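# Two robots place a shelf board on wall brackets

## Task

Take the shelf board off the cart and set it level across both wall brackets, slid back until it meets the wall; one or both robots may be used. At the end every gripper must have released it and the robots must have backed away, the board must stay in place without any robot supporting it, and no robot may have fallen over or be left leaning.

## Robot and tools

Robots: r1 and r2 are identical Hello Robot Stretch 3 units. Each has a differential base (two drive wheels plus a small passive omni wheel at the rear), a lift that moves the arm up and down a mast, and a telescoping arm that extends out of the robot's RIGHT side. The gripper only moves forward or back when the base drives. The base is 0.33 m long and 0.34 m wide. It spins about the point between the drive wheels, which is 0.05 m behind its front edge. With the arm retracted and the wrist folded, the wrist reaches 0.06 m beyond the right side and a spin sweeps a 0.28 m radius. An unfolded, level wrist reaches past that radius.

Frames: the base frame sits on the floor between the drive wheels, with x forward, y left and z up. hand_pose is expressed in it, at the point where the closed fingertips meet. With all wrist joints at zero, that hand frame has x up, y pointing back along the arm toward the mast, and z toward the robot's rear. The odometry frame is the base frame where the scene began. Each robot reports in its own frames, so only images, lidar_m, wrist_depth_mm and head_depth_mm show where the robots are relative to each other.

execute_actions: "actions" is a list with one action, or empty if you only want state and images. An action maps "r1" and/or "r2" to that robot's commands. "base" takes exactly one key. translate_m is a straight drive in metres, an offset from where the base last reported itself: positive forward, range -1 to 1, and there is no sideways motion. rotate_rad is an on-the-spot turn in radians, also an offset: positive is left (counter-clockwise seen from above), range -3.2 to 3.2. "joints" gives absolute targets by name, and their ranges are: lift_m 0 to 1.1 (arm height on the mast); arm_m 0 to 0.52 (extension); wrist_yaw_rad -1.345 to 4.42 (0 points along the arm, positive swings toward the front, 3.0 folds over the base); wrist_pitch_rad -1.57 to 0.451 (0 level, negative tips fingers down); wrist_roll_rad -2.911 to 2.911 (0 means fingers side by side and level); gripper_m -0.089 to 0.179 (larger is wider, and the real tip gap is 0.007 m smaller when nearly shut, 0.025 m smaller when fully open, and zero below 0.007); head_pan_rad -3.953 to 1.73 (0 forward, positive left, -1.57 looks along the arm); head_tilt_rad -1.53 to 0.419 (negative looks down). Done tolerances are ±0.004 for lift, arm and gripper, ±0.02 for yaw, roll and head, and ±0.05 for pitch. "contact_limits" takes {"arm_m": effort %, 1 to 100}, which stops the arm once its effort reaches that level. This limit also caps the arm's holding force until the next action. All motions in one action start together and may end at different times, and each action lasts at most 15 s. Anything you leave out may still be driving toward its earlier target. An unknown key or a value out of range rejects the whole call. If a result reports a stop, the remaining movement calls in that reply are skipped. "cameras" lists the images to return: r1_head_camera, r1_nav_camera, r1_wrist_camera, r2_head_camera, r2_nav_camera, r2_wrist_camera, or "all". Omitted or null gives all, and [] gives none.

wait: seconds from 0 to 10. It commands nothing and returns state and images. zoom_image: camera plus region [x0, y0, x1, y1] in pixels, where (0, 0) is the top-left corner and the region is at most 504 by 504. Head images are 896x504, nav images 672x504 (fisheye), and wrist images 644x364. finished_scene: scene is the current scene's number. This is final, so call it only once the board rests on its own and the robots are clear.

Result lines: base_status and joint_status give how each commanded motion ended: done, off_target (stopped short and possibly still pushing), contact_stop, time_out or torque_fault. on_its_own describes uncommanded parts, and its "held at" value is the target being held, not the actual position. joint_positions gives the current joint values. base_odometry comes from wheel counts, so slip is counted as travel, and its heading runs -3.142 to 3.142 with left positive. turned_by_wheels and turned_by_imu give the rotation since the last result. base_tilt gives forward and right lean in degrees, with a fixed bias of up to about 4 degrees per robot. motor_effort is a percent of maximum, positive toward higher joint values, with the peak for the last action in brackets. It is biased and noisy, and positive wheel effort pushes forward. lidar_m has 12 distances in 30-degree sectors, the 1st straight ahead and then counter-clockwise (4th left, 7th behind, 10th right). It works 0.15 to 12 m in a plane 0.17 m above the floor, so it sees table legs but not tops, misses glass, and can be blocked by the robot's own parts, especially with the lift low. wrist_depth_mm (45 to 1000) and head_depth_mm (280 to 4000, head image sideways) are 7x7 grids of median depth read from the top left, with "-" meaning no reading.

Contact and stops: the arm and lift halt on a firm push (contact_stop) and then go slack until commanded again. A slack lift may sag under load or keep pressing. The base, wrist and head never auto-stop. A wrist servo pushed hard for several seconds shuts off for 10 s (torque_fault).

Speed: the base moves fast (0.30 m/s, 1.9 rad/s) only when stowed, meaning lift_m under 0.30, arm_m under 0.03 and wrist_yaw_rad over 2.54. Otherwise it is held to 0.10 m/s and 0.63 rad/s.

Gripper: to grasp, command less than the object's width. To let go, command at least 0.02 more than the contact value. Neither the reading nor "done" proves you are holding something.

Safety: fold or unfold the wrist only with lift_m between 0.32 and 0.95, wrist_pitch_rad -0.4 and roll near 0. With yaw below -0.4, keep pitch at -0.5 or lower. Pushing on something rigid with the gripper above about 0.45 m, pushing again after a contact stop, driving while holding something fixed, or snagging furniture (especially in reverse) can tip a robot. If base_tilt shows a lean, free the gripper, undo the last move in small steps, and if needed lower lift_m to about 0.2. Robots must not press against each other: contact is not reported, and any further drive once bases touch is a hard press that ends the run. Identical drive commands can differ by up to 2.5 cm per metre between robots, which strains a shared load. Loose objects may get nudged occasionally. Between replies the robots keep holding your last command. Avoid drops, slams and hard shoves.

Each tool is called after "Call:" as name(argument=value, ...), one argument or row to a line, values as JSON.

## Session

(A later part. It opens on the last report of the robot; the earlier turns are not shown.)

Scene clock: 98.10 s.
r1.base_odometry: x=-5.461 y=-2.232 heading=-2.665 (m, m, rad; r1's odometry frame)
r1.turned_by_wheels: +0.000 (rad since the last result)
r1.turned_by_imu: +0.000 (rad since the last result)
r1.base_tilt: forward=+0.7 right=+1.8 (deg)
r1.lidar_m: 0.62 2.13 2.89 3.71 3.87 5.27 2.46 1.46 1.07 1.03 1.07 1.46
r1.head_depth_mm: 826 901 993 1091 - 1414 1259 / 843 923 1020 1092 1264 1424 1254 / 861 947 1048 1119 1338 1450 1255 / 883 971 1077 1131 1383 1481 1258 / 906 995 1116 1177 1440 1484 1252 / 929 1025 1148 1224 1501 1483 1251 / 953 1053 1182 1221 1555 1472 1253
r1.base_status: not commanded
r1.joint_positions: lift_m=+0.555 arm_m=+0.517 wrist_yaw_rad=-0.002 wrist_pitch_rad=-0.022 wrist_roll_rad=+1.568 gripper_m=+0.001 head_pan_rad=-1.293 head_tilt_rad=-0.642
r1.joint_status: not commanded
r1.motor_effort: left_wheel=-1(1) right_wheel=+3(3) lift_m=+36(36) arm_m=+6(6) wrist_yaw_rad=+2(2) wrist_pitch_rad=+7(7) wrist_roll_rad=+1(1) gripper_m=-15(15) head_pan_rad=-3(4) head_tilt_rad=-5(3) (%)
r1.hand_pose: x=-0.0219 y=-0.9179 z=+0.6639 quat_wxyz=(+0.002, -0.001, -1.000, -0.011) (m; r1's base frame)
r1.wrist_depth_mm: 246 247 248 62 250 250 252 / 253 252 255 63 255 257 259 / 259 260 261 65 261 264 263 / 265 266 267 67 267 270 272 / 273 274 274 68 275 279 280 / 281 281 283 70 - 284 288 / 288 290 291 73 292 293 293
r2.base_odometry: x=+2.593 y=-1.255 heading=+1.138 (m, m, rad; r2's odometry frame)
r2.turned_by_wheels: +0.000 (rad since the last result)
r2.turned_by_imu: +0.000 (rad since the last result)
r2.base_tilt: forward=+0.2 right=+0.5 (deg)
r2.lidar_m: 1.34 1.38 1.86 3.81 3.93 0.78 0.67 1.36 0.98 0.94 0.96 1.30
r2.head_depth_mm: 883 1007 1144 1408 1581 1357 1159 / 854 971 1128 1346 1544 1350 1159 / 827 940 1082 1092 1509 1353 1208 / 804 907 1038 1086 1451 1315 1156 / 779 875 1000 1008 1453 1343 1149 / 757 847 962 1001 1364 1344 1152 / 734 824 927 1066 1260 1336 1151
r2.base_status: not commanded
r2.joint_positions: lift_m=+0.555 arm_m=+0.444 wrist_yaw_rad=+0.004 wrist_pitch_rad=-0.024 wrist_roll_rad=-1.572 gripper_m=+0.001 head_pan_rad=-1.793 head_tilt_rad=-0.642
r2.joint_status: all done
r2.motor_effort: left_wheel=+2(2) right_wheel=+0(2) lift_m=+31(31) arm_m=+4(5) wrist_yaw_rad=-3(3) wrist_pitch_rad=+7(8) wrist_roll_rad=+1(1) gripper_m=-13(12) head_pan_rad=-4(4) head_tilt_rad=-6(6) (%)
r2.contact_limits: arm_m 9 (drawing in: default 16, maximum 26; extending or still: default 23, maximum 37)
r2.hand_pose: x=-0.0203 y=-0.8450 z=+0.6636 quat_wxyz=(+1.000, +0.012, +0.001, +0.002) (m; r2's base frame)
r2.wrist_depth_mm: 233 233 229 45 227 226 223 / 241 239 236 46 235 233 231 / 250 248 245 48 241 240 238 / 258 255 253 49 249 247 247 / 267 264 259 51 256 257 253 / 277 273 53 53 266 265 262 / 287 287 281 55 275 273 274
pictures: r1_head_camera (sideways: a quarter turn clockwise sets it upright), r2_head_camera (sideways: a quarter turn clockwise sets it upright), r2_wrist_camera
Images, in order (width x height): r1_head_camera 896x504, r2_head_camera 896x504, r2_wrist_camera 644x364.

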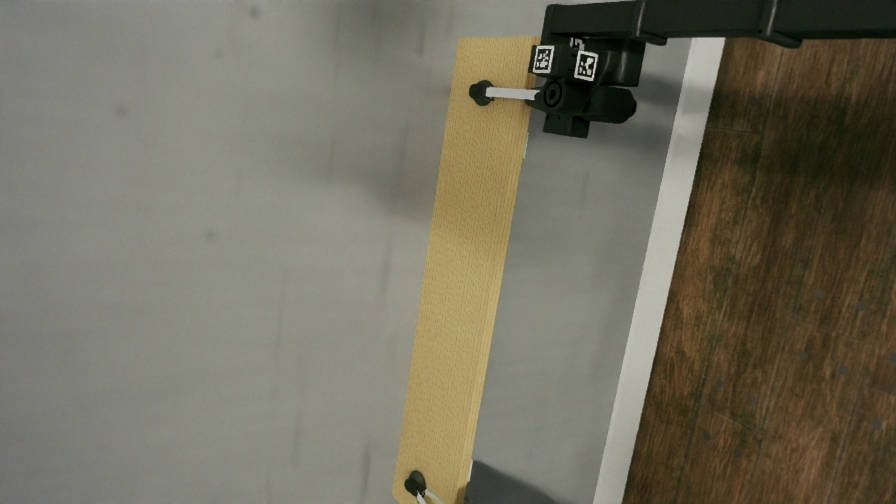

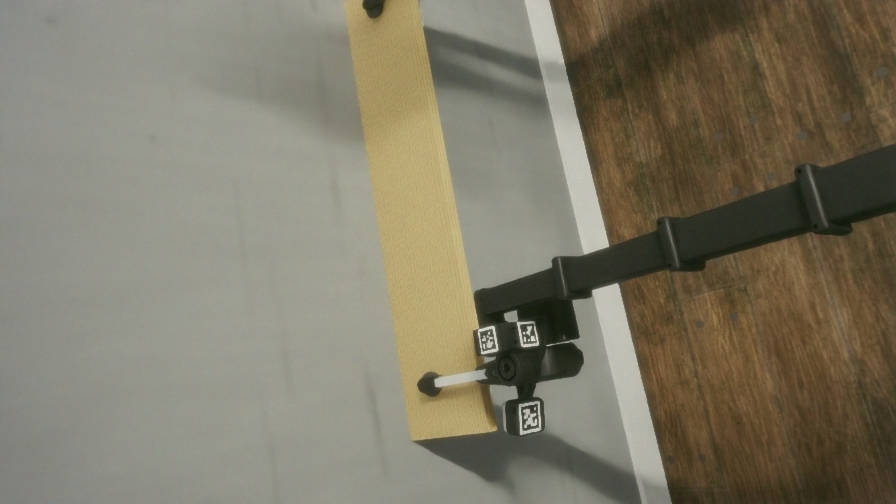

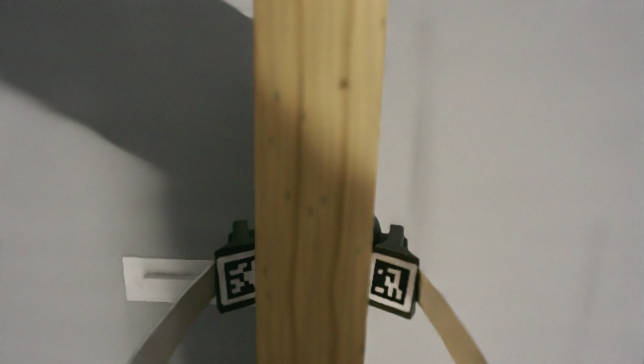

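Call:
execute_actions(
  actions=[
    {"r1": {"joints": {"gripper_m": 0.09}}, "r2": {"joints": {"gripper_m": 0.09}}},
  ],
  cameras=["r1_head_camera", "r1_wrist_camera", "r2_head_camera", "r2_wrist_camera"],
)

Scene clock: 99.73 s.
r1.base_odometry: x=-5.461 y=-2.232 heading=-2.665 (m, m, rad; r1's odometry frame)
r1.turned_by_wheels: +0.000 (rad since the last result)
r1.turned_by_imu: +0.000 (rad since the last result)
r1.base_tilt: forward=+0.8 right=+1.6 (deg)
r1.lidar_m: 0.62 2.12 2.89 3.72 3.87 5.30 2.47 1.46 1.07 1.03 1.07 1.46
r1.head_depth_mm: 826 899 991 1087 - 1412 1258 / 844 924 1016 1096 1256 1425 1261 / 862 945 1054 1116 1338 1451 1252 / 884 976 1078 1136 1392 1482 1256 / 902 997 1111 1181 1441 1482 1248 / 925 1024 1145 1208 1498 1480 1252 / 950 1053 1184 1229 1556 1476 1250
r1.base_status: not commanded
r1.joint_positions: lift_m=+0.555 arm_m=+0.517 wrist_yaw_rad=-0.002 wrist_pitch_rad=-0.026 wrist_roll_rad=+1.568 gripper_m=+0.090 head_pan_rad=-1.293 head_tilt_rad=-0.642
r1.joint_status: all done
r1.motor_effort: left_wheel=-1(0) right_wheel=+2(3) lift_m=+36(36) arm_m=+4(5) wrist_yaw_rad=+2(1) wrist_pitch_rad=+9(12) wrist_roll_rad=+1(1) gripper_m=+1(76) head_pan_rad=-4(4) head_tilt_rad=-3(3) (%)
r1.hand_pose: x=-0.0219 y=-0.9178 z=+0.6628 quat_wxyz=(+0.002, -0.001, -1.000, -0.013) (m; r1's base frame)
r1.wrist_depth_mm: 246 246 247 62 250 250 251 / 252 253 253 63 255 258 259 / 258 258 262 65 260 264 266 / 265 264 267 67 269 272 272 / 271 273 274 69 272 280 280 / 281 279 - 71 273 286 289 / 287 289 292 73 292 294 296
r2.base_odometry: x=+2.593 y=-1.255 heading=+1.138 (m, m, rad; r2's odometry frame)
r2.turned_by_wheels: +0.000 (rad since the last result)
r2.turned_by_imu: +0.000 (rad since the last result)
r2.base_tilt: forward=+0.2 right=+0.5 (deg)
r2.lidar_m: 1.34 1.39 1.86 3.81 3.95 0.78 0.67 1.37 0.98 0.94 0.97 1.30
r2.head_depth_mm: 879 1009 1148 1402 1585 1354 1160 / 854 974 1126 1336 1540 1355 1157 / 826 935 1077 1092 1497 1350 1202 / 801 908 1038 1091 1454 1321 1156 / 779 875 999 1002 1463 1344 1147 / 757 847 968 1001 1366 1337 1148 / 737 821 927 1069 1257 1331 1145
r2.base_status: not commanded
r2.joint_positions: lift_m=+0.555 arm_m=+0.445 wrist_yaw_rad=+0.003 wrist_pitch_rad=-0.030 wrist_roll_rad=-1.572 gripper_m=+0.090 head_pan_rad=-1.793 head_tilt_rad=-0.642
r2.joint_status: all done
r2.motor_effort: left_wheel=+1(2) right_wheel=+0(0) lift_m=+33(33) arm_m=+2(5) wrist_yaw_rad=-3(3) wrist_pitch_rad=+10(12) wrist_roll_rad=+1(1) gripper_m=+0(81) head_pan_rad=-3(4) head_tilt_rad=-6(6) (%)
r2.hand_pose: x=-0.0203 y=-0.8451 z=+0.6621 quat_wxyz=(+1.000, +0.015, +0.001, +0.002) (m; r2's base frame)
r2.wrist_depth_mm: 234 234 230 - 228 225 224 / 243 240 236 46 234 232 229 / 251 248 244 47 242 241 238 / 259 257 251 49 249 248 244 / 268 264 258 50 257 254 253 / 277 273 261 52 266 263 263 / 288 284 279 54 278 273 270
pictures: r1_head_camera (sideways: a quarter turn clockwise sets it upright), r1_wrist_camera, r2_head_camera (sideways: a quarter turn clockwise sets it upright), r2_wrist_camera
Images, in order (width x height): r1_head_camera 896x504, r1_wrist_camera 644x364, r2_head_camera 896x504, r2_wrist_camera 644x364.

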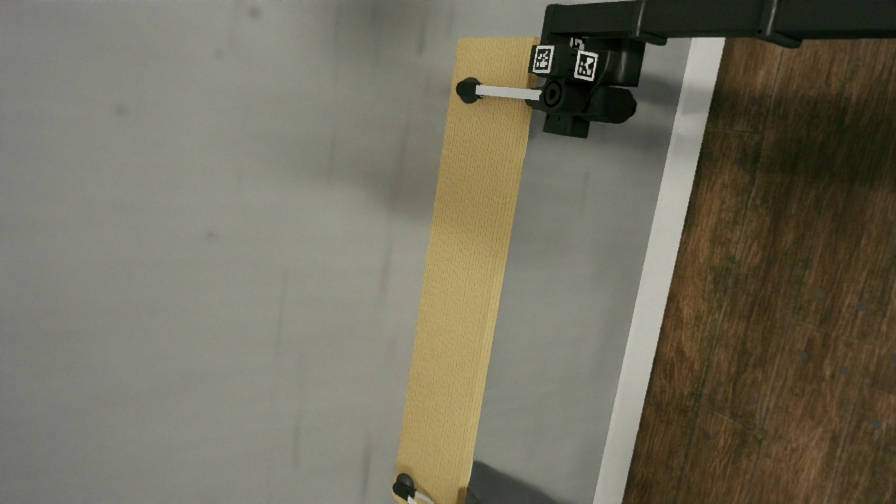

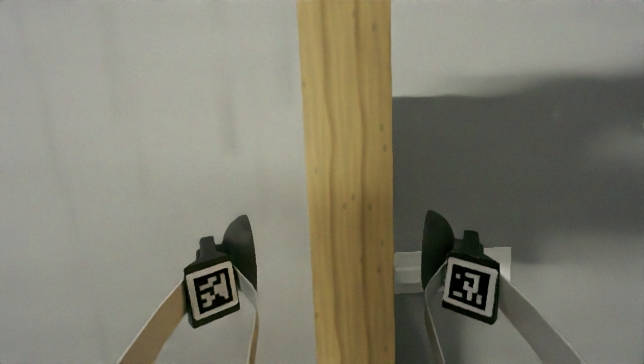

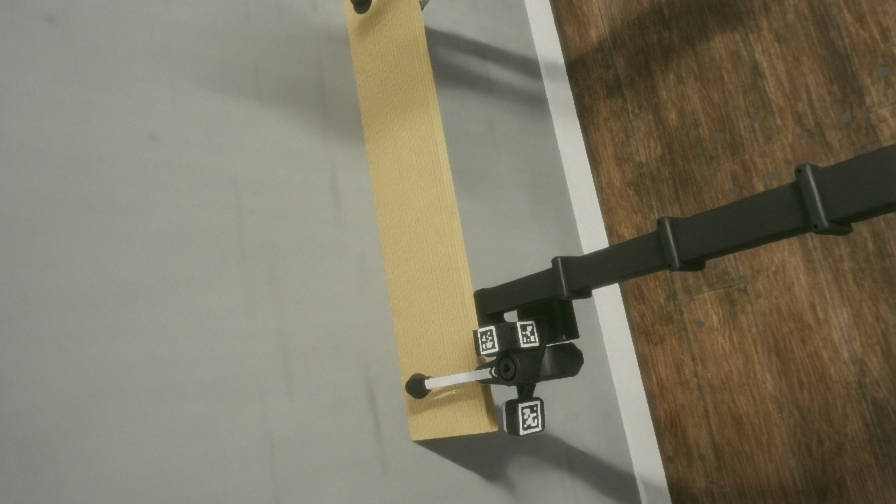

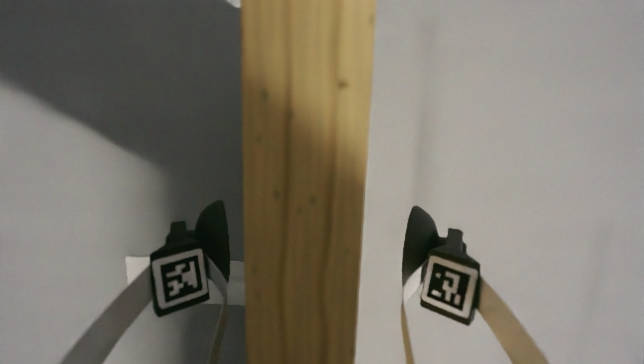

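Call:
execute_actions(
  actions=[
    {"r1": {"joints": {"arm_m": 0.33, "head_pan_rad": -1.45, "head_tilt_rad": -0.5}, "contact_limits": {"arm_m": 25}}, "r2": {"joints": {"arm_m": 0.26, "head_pan_rad": -1.85, "head_tilt_rad": -0.55}, "contact_limits": {"arm_m": 14}}},
  ],
)

Scene clock: 103.13 s.
r1.base_odometry: x=-5.461 y=-2.232 heading=-2.665 (m, m, rad; r1's odometry frame)
r1.turned_by_wheels: +0.000 (rad since the last result)
r1.turned_by_imu: +0.000 (rad since the last result)
r1.base_tilt: forward=+0.7 right=+1.7 (deg)
r1.lidar_m: 0.62 2.12 2.91 3.71 3.87 5.27 2.47 1.46 1.06 1.03 1.07 1.46
r1.head_depth_mm: 836 898 969 1054 1158 1283 1363 / 844 909 980 1068 1157 1291 - / 849 917 993 1082 1086 1304 - / 855 925 1003 1094 1087 1338 1367 / 867 936 1014 1111 1131 1360 1364 / 878 946 1025 1120 1137 1374 1372 / 883 953 1039 1134 1130 1404 1365
r1.base_status: not commanded
r1.joint_positions: lift_m=+0.555 arm_m=+0.330 wrist_yaw_rad=-0.001 wrist_pitch_rad=-0.025 wrist_roll_rad=+1.568 gripper_m=+0.090 head_pan_rad=-1.443 head_tilt_rad=-0.507
r1.joint_status: all done
r1.motor_effort: left_wheel=-1(1) right_wheel=+2(2) lift_m=+35(36) arm_m=-5(6) wrist_yaw_rad=+1(2) wrist_pitch_rad=+8(9) wrist_roll_rad=+1(1) gripper_m=+0(0) head_pan_rad=-3(17) head_tilt_rad=+4(19) (%)
r1.contact_limits: arm_m 25 (drawing in: default 34, maximum 55; extending or still: default 46, maximum 75)
r1.hand_pose: x=-0.0216 y=-0.7308 z=+0.6631 quat_wxyz=(+0.002, +0.000, -1.000, -0.013) (m; r1's base frame)
r1.wrist_depth_mm: 416 416 419 421 421 424 428 / 425 430 435 430 433 438 436 / 435 441 443 440 443 446 447 / 445 450 450 454 454 461 461 / 460 462 463 460 468 469 477 / 472 478 - 479 480 479 487 / 488 487 491 499 497 503 500
r2.base_odometry: x=+2.593 y=-1.255 heading=+1.138 (m, m, rad; r2's odometry frame)
r2.turned_by_wheels: +0.000 (rad since the last result)
r2.turned_by_imu: +0.001 (rad since the last result)
r2.base_tilt: forward=+0.2 right=+0.6 (deg)
r2.lidar_m: 1.34 1.39 1.86 3.81 3.95 0.78 0.67 1.37 0.98 0.94 0.97 1.29
r2.head_depth_mm: 907 1018 1170 1247 1587 1424 1200 / 870 977 1110 1185 1533 1419 1199 / 837 937 1059 1132 1441 1423 1225 / 808 898 1011 1098 1348 1455 1181 / 782 867 970 1049 1274 - 1181 / 756 833 934 1016 1207 1322 1191 / 733 803 895 994 1149 1311 1183
r2.base_status: not commanded
r2.joint_positions: lift_m=+0.555 arm_m=+0.260 wrist_yaw_rad=+0.002 wrist_pitch_rad=-0.029 wrist_roll_rad=-1.572 gripper_m=+0.090 head_pan_rad=-1.843 head_tilt_rad=-0.556
r2.joint_status: all done
r2.motor_effort: left_wheel=+1(1) right_wheel=+0(0) lift_m=+33(33) arm_m=-1(1) wrist_yaw_rad=-2(3) wrist_pitch_rad=+9(10) wrist_roll_rad=+1(1) gripper_m=+1(1) head_pan_rad=-4(9) head_tilt_rad=+4(18) (%)
r2.contact_limits: arm_m 14 (drawing in: default 16, maximum 26; extending or still: default 23, maximum 37)
r2.hand_pose: x=-0.0206 y=-0.6607 z=+0.6624 quat_wxyz=(+1.000, +0.015, +0.001, +0.001) (m; r2's base frame)
r2.wrist_depth_mm: 408 413 403 395 394 393 386 / 421 419 412 407 404 405 402 / 436 431 428 416 424 417 413 / 451 446 440 440 433 434 422 / 464 463 452 448 446 441 442 / 482 482 476 465 466 457 457 / 500 497 489 477 482 479 470
pictures: r1_head_camera (sideways: a quarter turn clockwise sets it upright), r1_nav_camera (sideways: a quarter turn counterclockwise sets it upright), r1_wrist_camera, r2_head_camera (sideways: a quarter turn clockwise sets it upright), r2_nav_camera (sideways: a quarter turn counterclockwise sets it upright), r2_wrist_camera
Images, in order (width x height): r1_head_camera 896x504, r1_nav_camera 672x504, r1_wrist_camera 644x364, r2_head_camera 896x504, r2_nav_camera 672x504, r2_wrist_camera 644x364.

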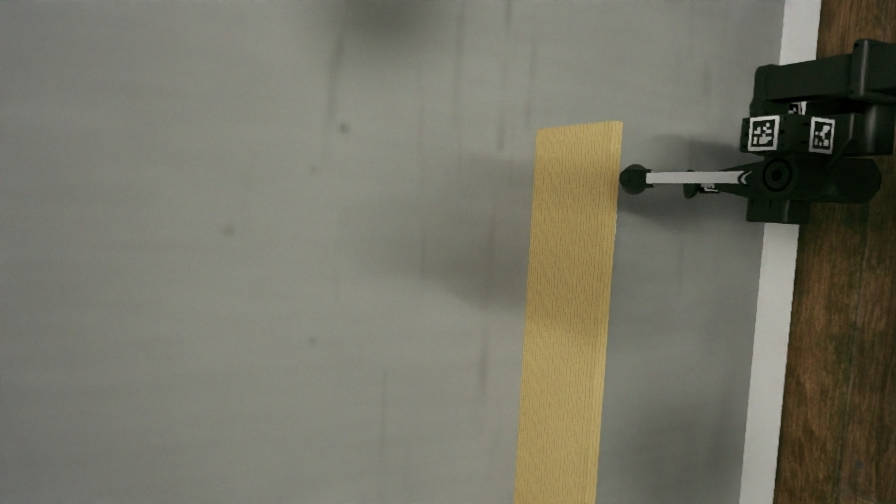

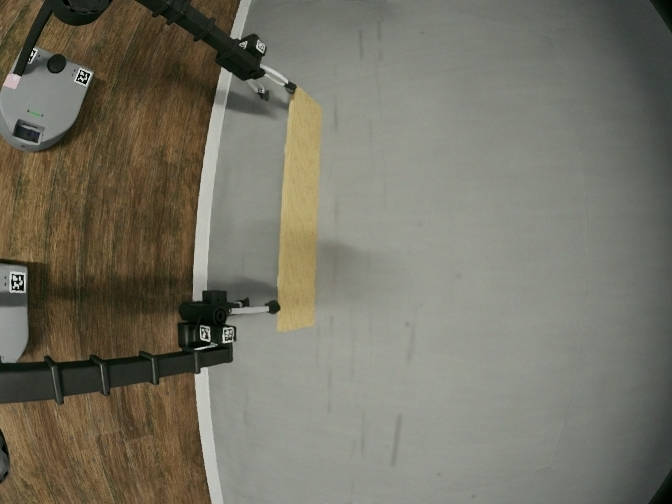

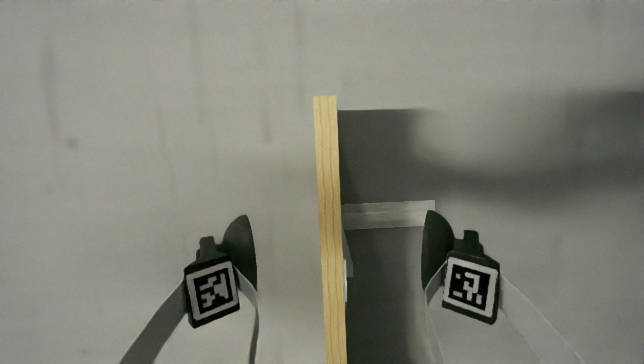

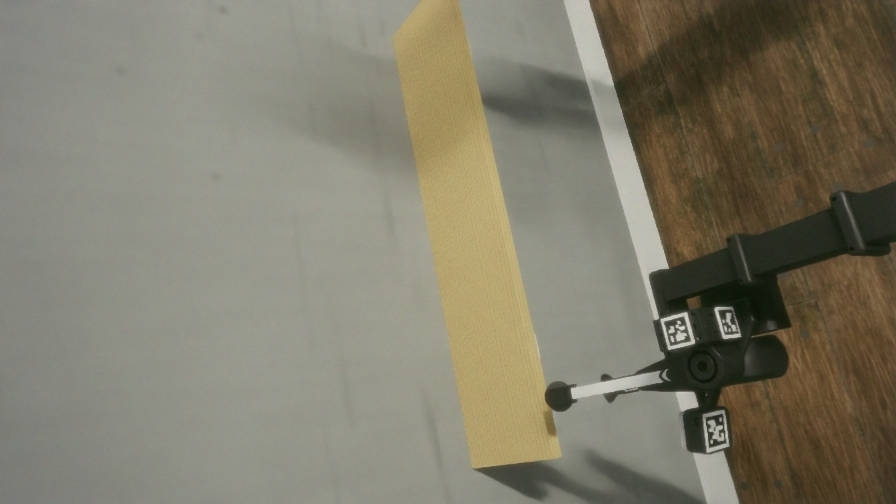

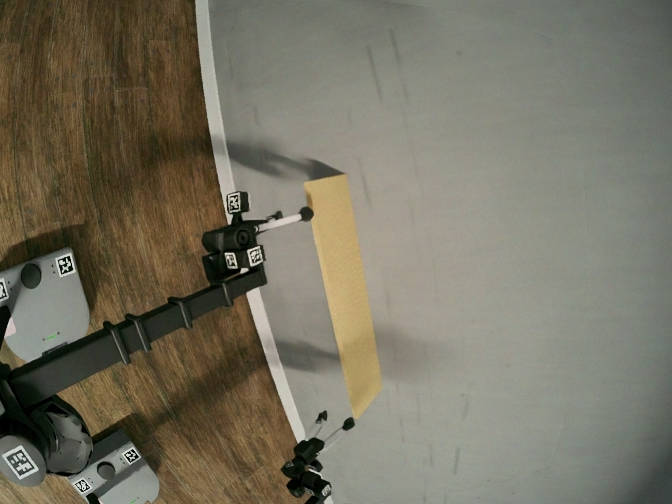

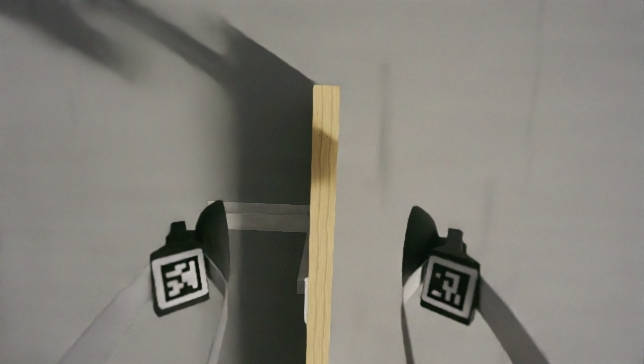

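Call:
execute_actions(
  actions=[
    {"r1": {"base": {"translate_m": -0.3}, "joints": {"arm_m": 0.0, "lift_m": 0.4, "head_pan_rad": -1.1}}, "r2": {"base": {"translate_m": 0.3}, "joints": {"arm_m": 0.0, "lift_m": 0.4, "head_pan_rad": -2.1}}},
  ],
  cameras=["r1_head_camera", "r1_nav_camera", "r2_head_camera", "r2_nav_camera"],
)

Scene clock: 107.40 s.
r1.base_odometry: x=-5.194 y=-2.095 heading=-2.665 (m, m, rad; r1's odometry frame)
r1.turned_by_wheels: +0.000 (rad since the last result)
r1.turned_by_imu: +0.000 (rad since the last result)
r1.base_tilt: forward=+0.7 right=+1.7 (deg)
r1.lidar_m: 1.22 2.43 3.33 3.72 3.86 5.33 2.46 1.46 1.07 1.03 1.07 1.46
r1.head_depth_mm: 839 895 960 1034 1118 1221 1306 / 872 933 1000 1080 1153 1299 1353 / 908 975 1051 1143 1135 1376 1372 / 947 1023 1104 1206 1194 1464 1366 / 993 1072 1161 1258 1409 1547 1363 / 1036 1121 1228 1317 1515 1614 1364 / 1090 1180 1301 1370 1605 1655 1362
r1.base_status: done
r1.joint_positions: lift_m=+0.400 arm_m=+0.000 wrist_yaw_rad=-0.001 wrist_pitch_rad=-0.025 wrist_roll_rad=+1.568 gripper_m=+0.090 head_pan_rad=-1.107 head_tilt_rad=-0.507
r1.joint_status: all done
r1.motor_effort: left_wheel=+0(4) right_wheel=+0(6) lift_m=+33(33) arm_m=-5(7) wrist_yaw_rad=+1(1) wrist_pitch_rad=+8(8) wrist_roll_rad=+1(1) gripper_m=+1(1) head_pan_rad=+3(27) head_tilt_rad=+5(4) (%)
r1.hand_pose: x=-0.0216 y=-0.4008 z=+0.5082 quat_wxyz=(+0.002, +0.000, -1.000, -0.013) (m; r1's base frame)
r1.wrist_depth_mm: 710 716 722 730 722 721 566 / 732 744 743 734 746 733 578 / 768 756 764 768 763 753 575 / 778 761 787 772 781 763 585 / 785 794 805 800 794 793 592 / 798 818 - 826 825 771 593 / 845 827 841 836 866 844 587
r2.base_odometry: x=+2.719 y=-0.983 heading=+1.138 (m, m, rad; r2's odometry frame)
r2.turned_by_wheels: +0.000 (rad since the last result)
r2.turned_by_imu: +0.001 (rad since the last result)
r2.base_tilt: forward=+0.0 right=+0.6 (deg)
r2.lidar_m: 1.04 1.08 1.44 3.72 3.95 5.33 1.27 1.35 0.97 0.93 0.96 1.09
r2.head_depth_mm: 1146 1315 1498 1852 1743 1425 1201 / 1060 1199 1349 1629 1743 1431 1198 / 982 1103 1250 1424 1630 1428 1195 / 919 1022 1148 1197 1536 1419 1198 / 859 949 1060 1094 1384 1420 1200 / 811 888 986 1052 1261 1372 1188 / 766 835 916 1025 1151 1305 1203
r2.base_status: done
r2.joint_positions: lift_m=+0.400 arm_m=+0.000 wrist_yaw_rad=+0.002 wrist_pitch_rad=-0.028 wrist_roll_rad=-1.572 gripper_m=+0.090 head_pan_rad=-2.093 head_tilt_rad=-0.556
r2.joint_status: all done
r2.motor_effort: left_wheel=+0(6) right_wheel=+0(5) lift_m=+32(34) arm_m=-1(2) wrist_yaw_rad=-2(2) wrist_pitch_rad=+9(9) wrist_roll_rad=+1(1) gripper_m=+0(0) head_pan_rad=-4(21) head_tilt_rad=+4(4) (%)
r2.hand_pose: x=-0.0207 y=-0.4007 z=+0.5076 quat_wxyz=(+1.000, +0.015, +0.001, +0.001) (m; r2's base frame)
r2.wrist_depth_mm: 602 628 646 634 620 609 609 / 600 653 661 639 638 635 648 / 613 668 673 668 671 669 655 / 601 691 697 682 683 677 683 / 611 720 714 719 714 711 687 / 610 741 741 746 727 715 707 / 599 760 761 768 748 737 747
pictures: r1_head_camera (sideways: a quarter turn clockwise sets it upright), r1_nav_camera (sideways: a quarter turn counterclockwise sets it upright), r2_head_camera (sideways: a quarter turn clockwise sets it upright), r2_nav_camera (sideways: a quarter turn counterclockwise sets it upright)
Images, in order (width x height): r1_head_camera 896x504, r1_nav_camera 672x504, r2_head_camera 896x504, r2_nav_camera 672x504.

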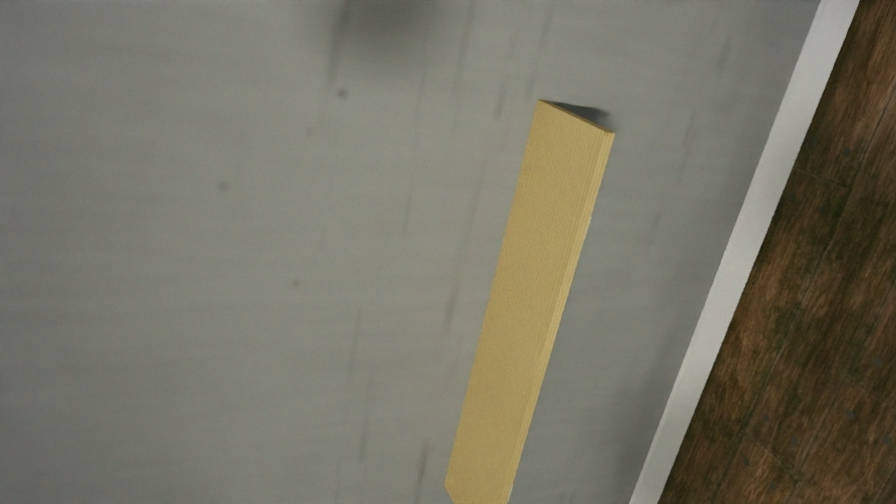

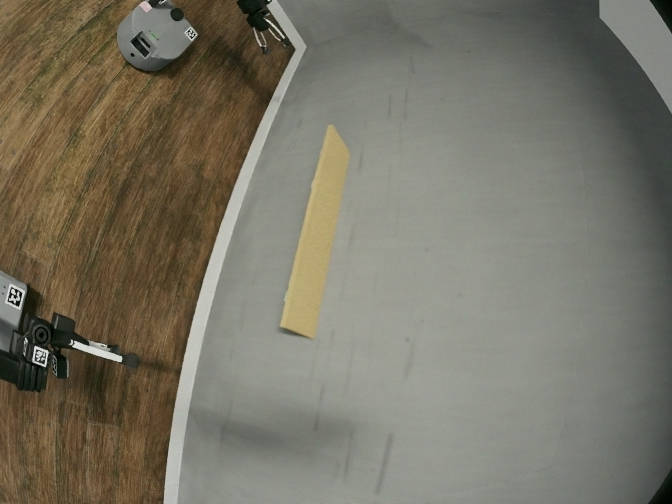

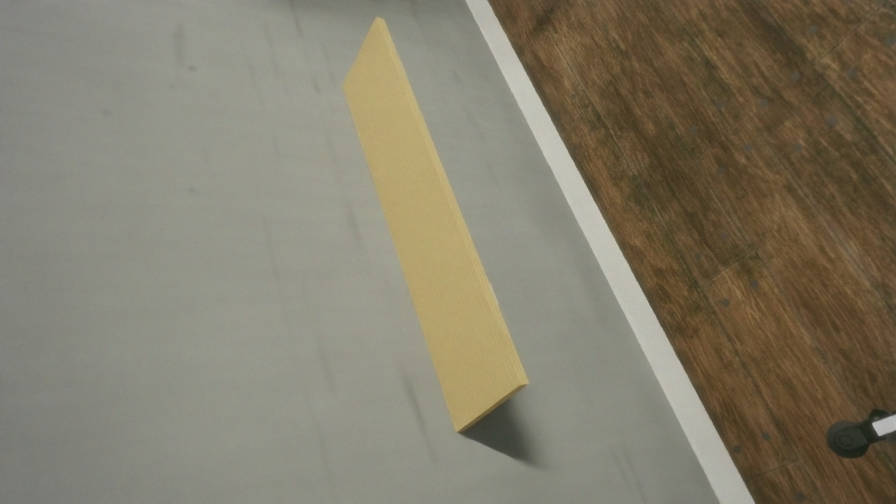

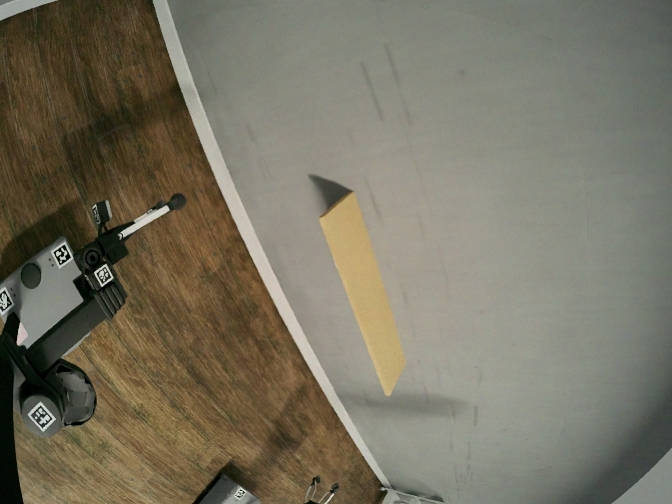

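Call:
finished_scene(
  scene=2,
)

The scene is finished: the task was done.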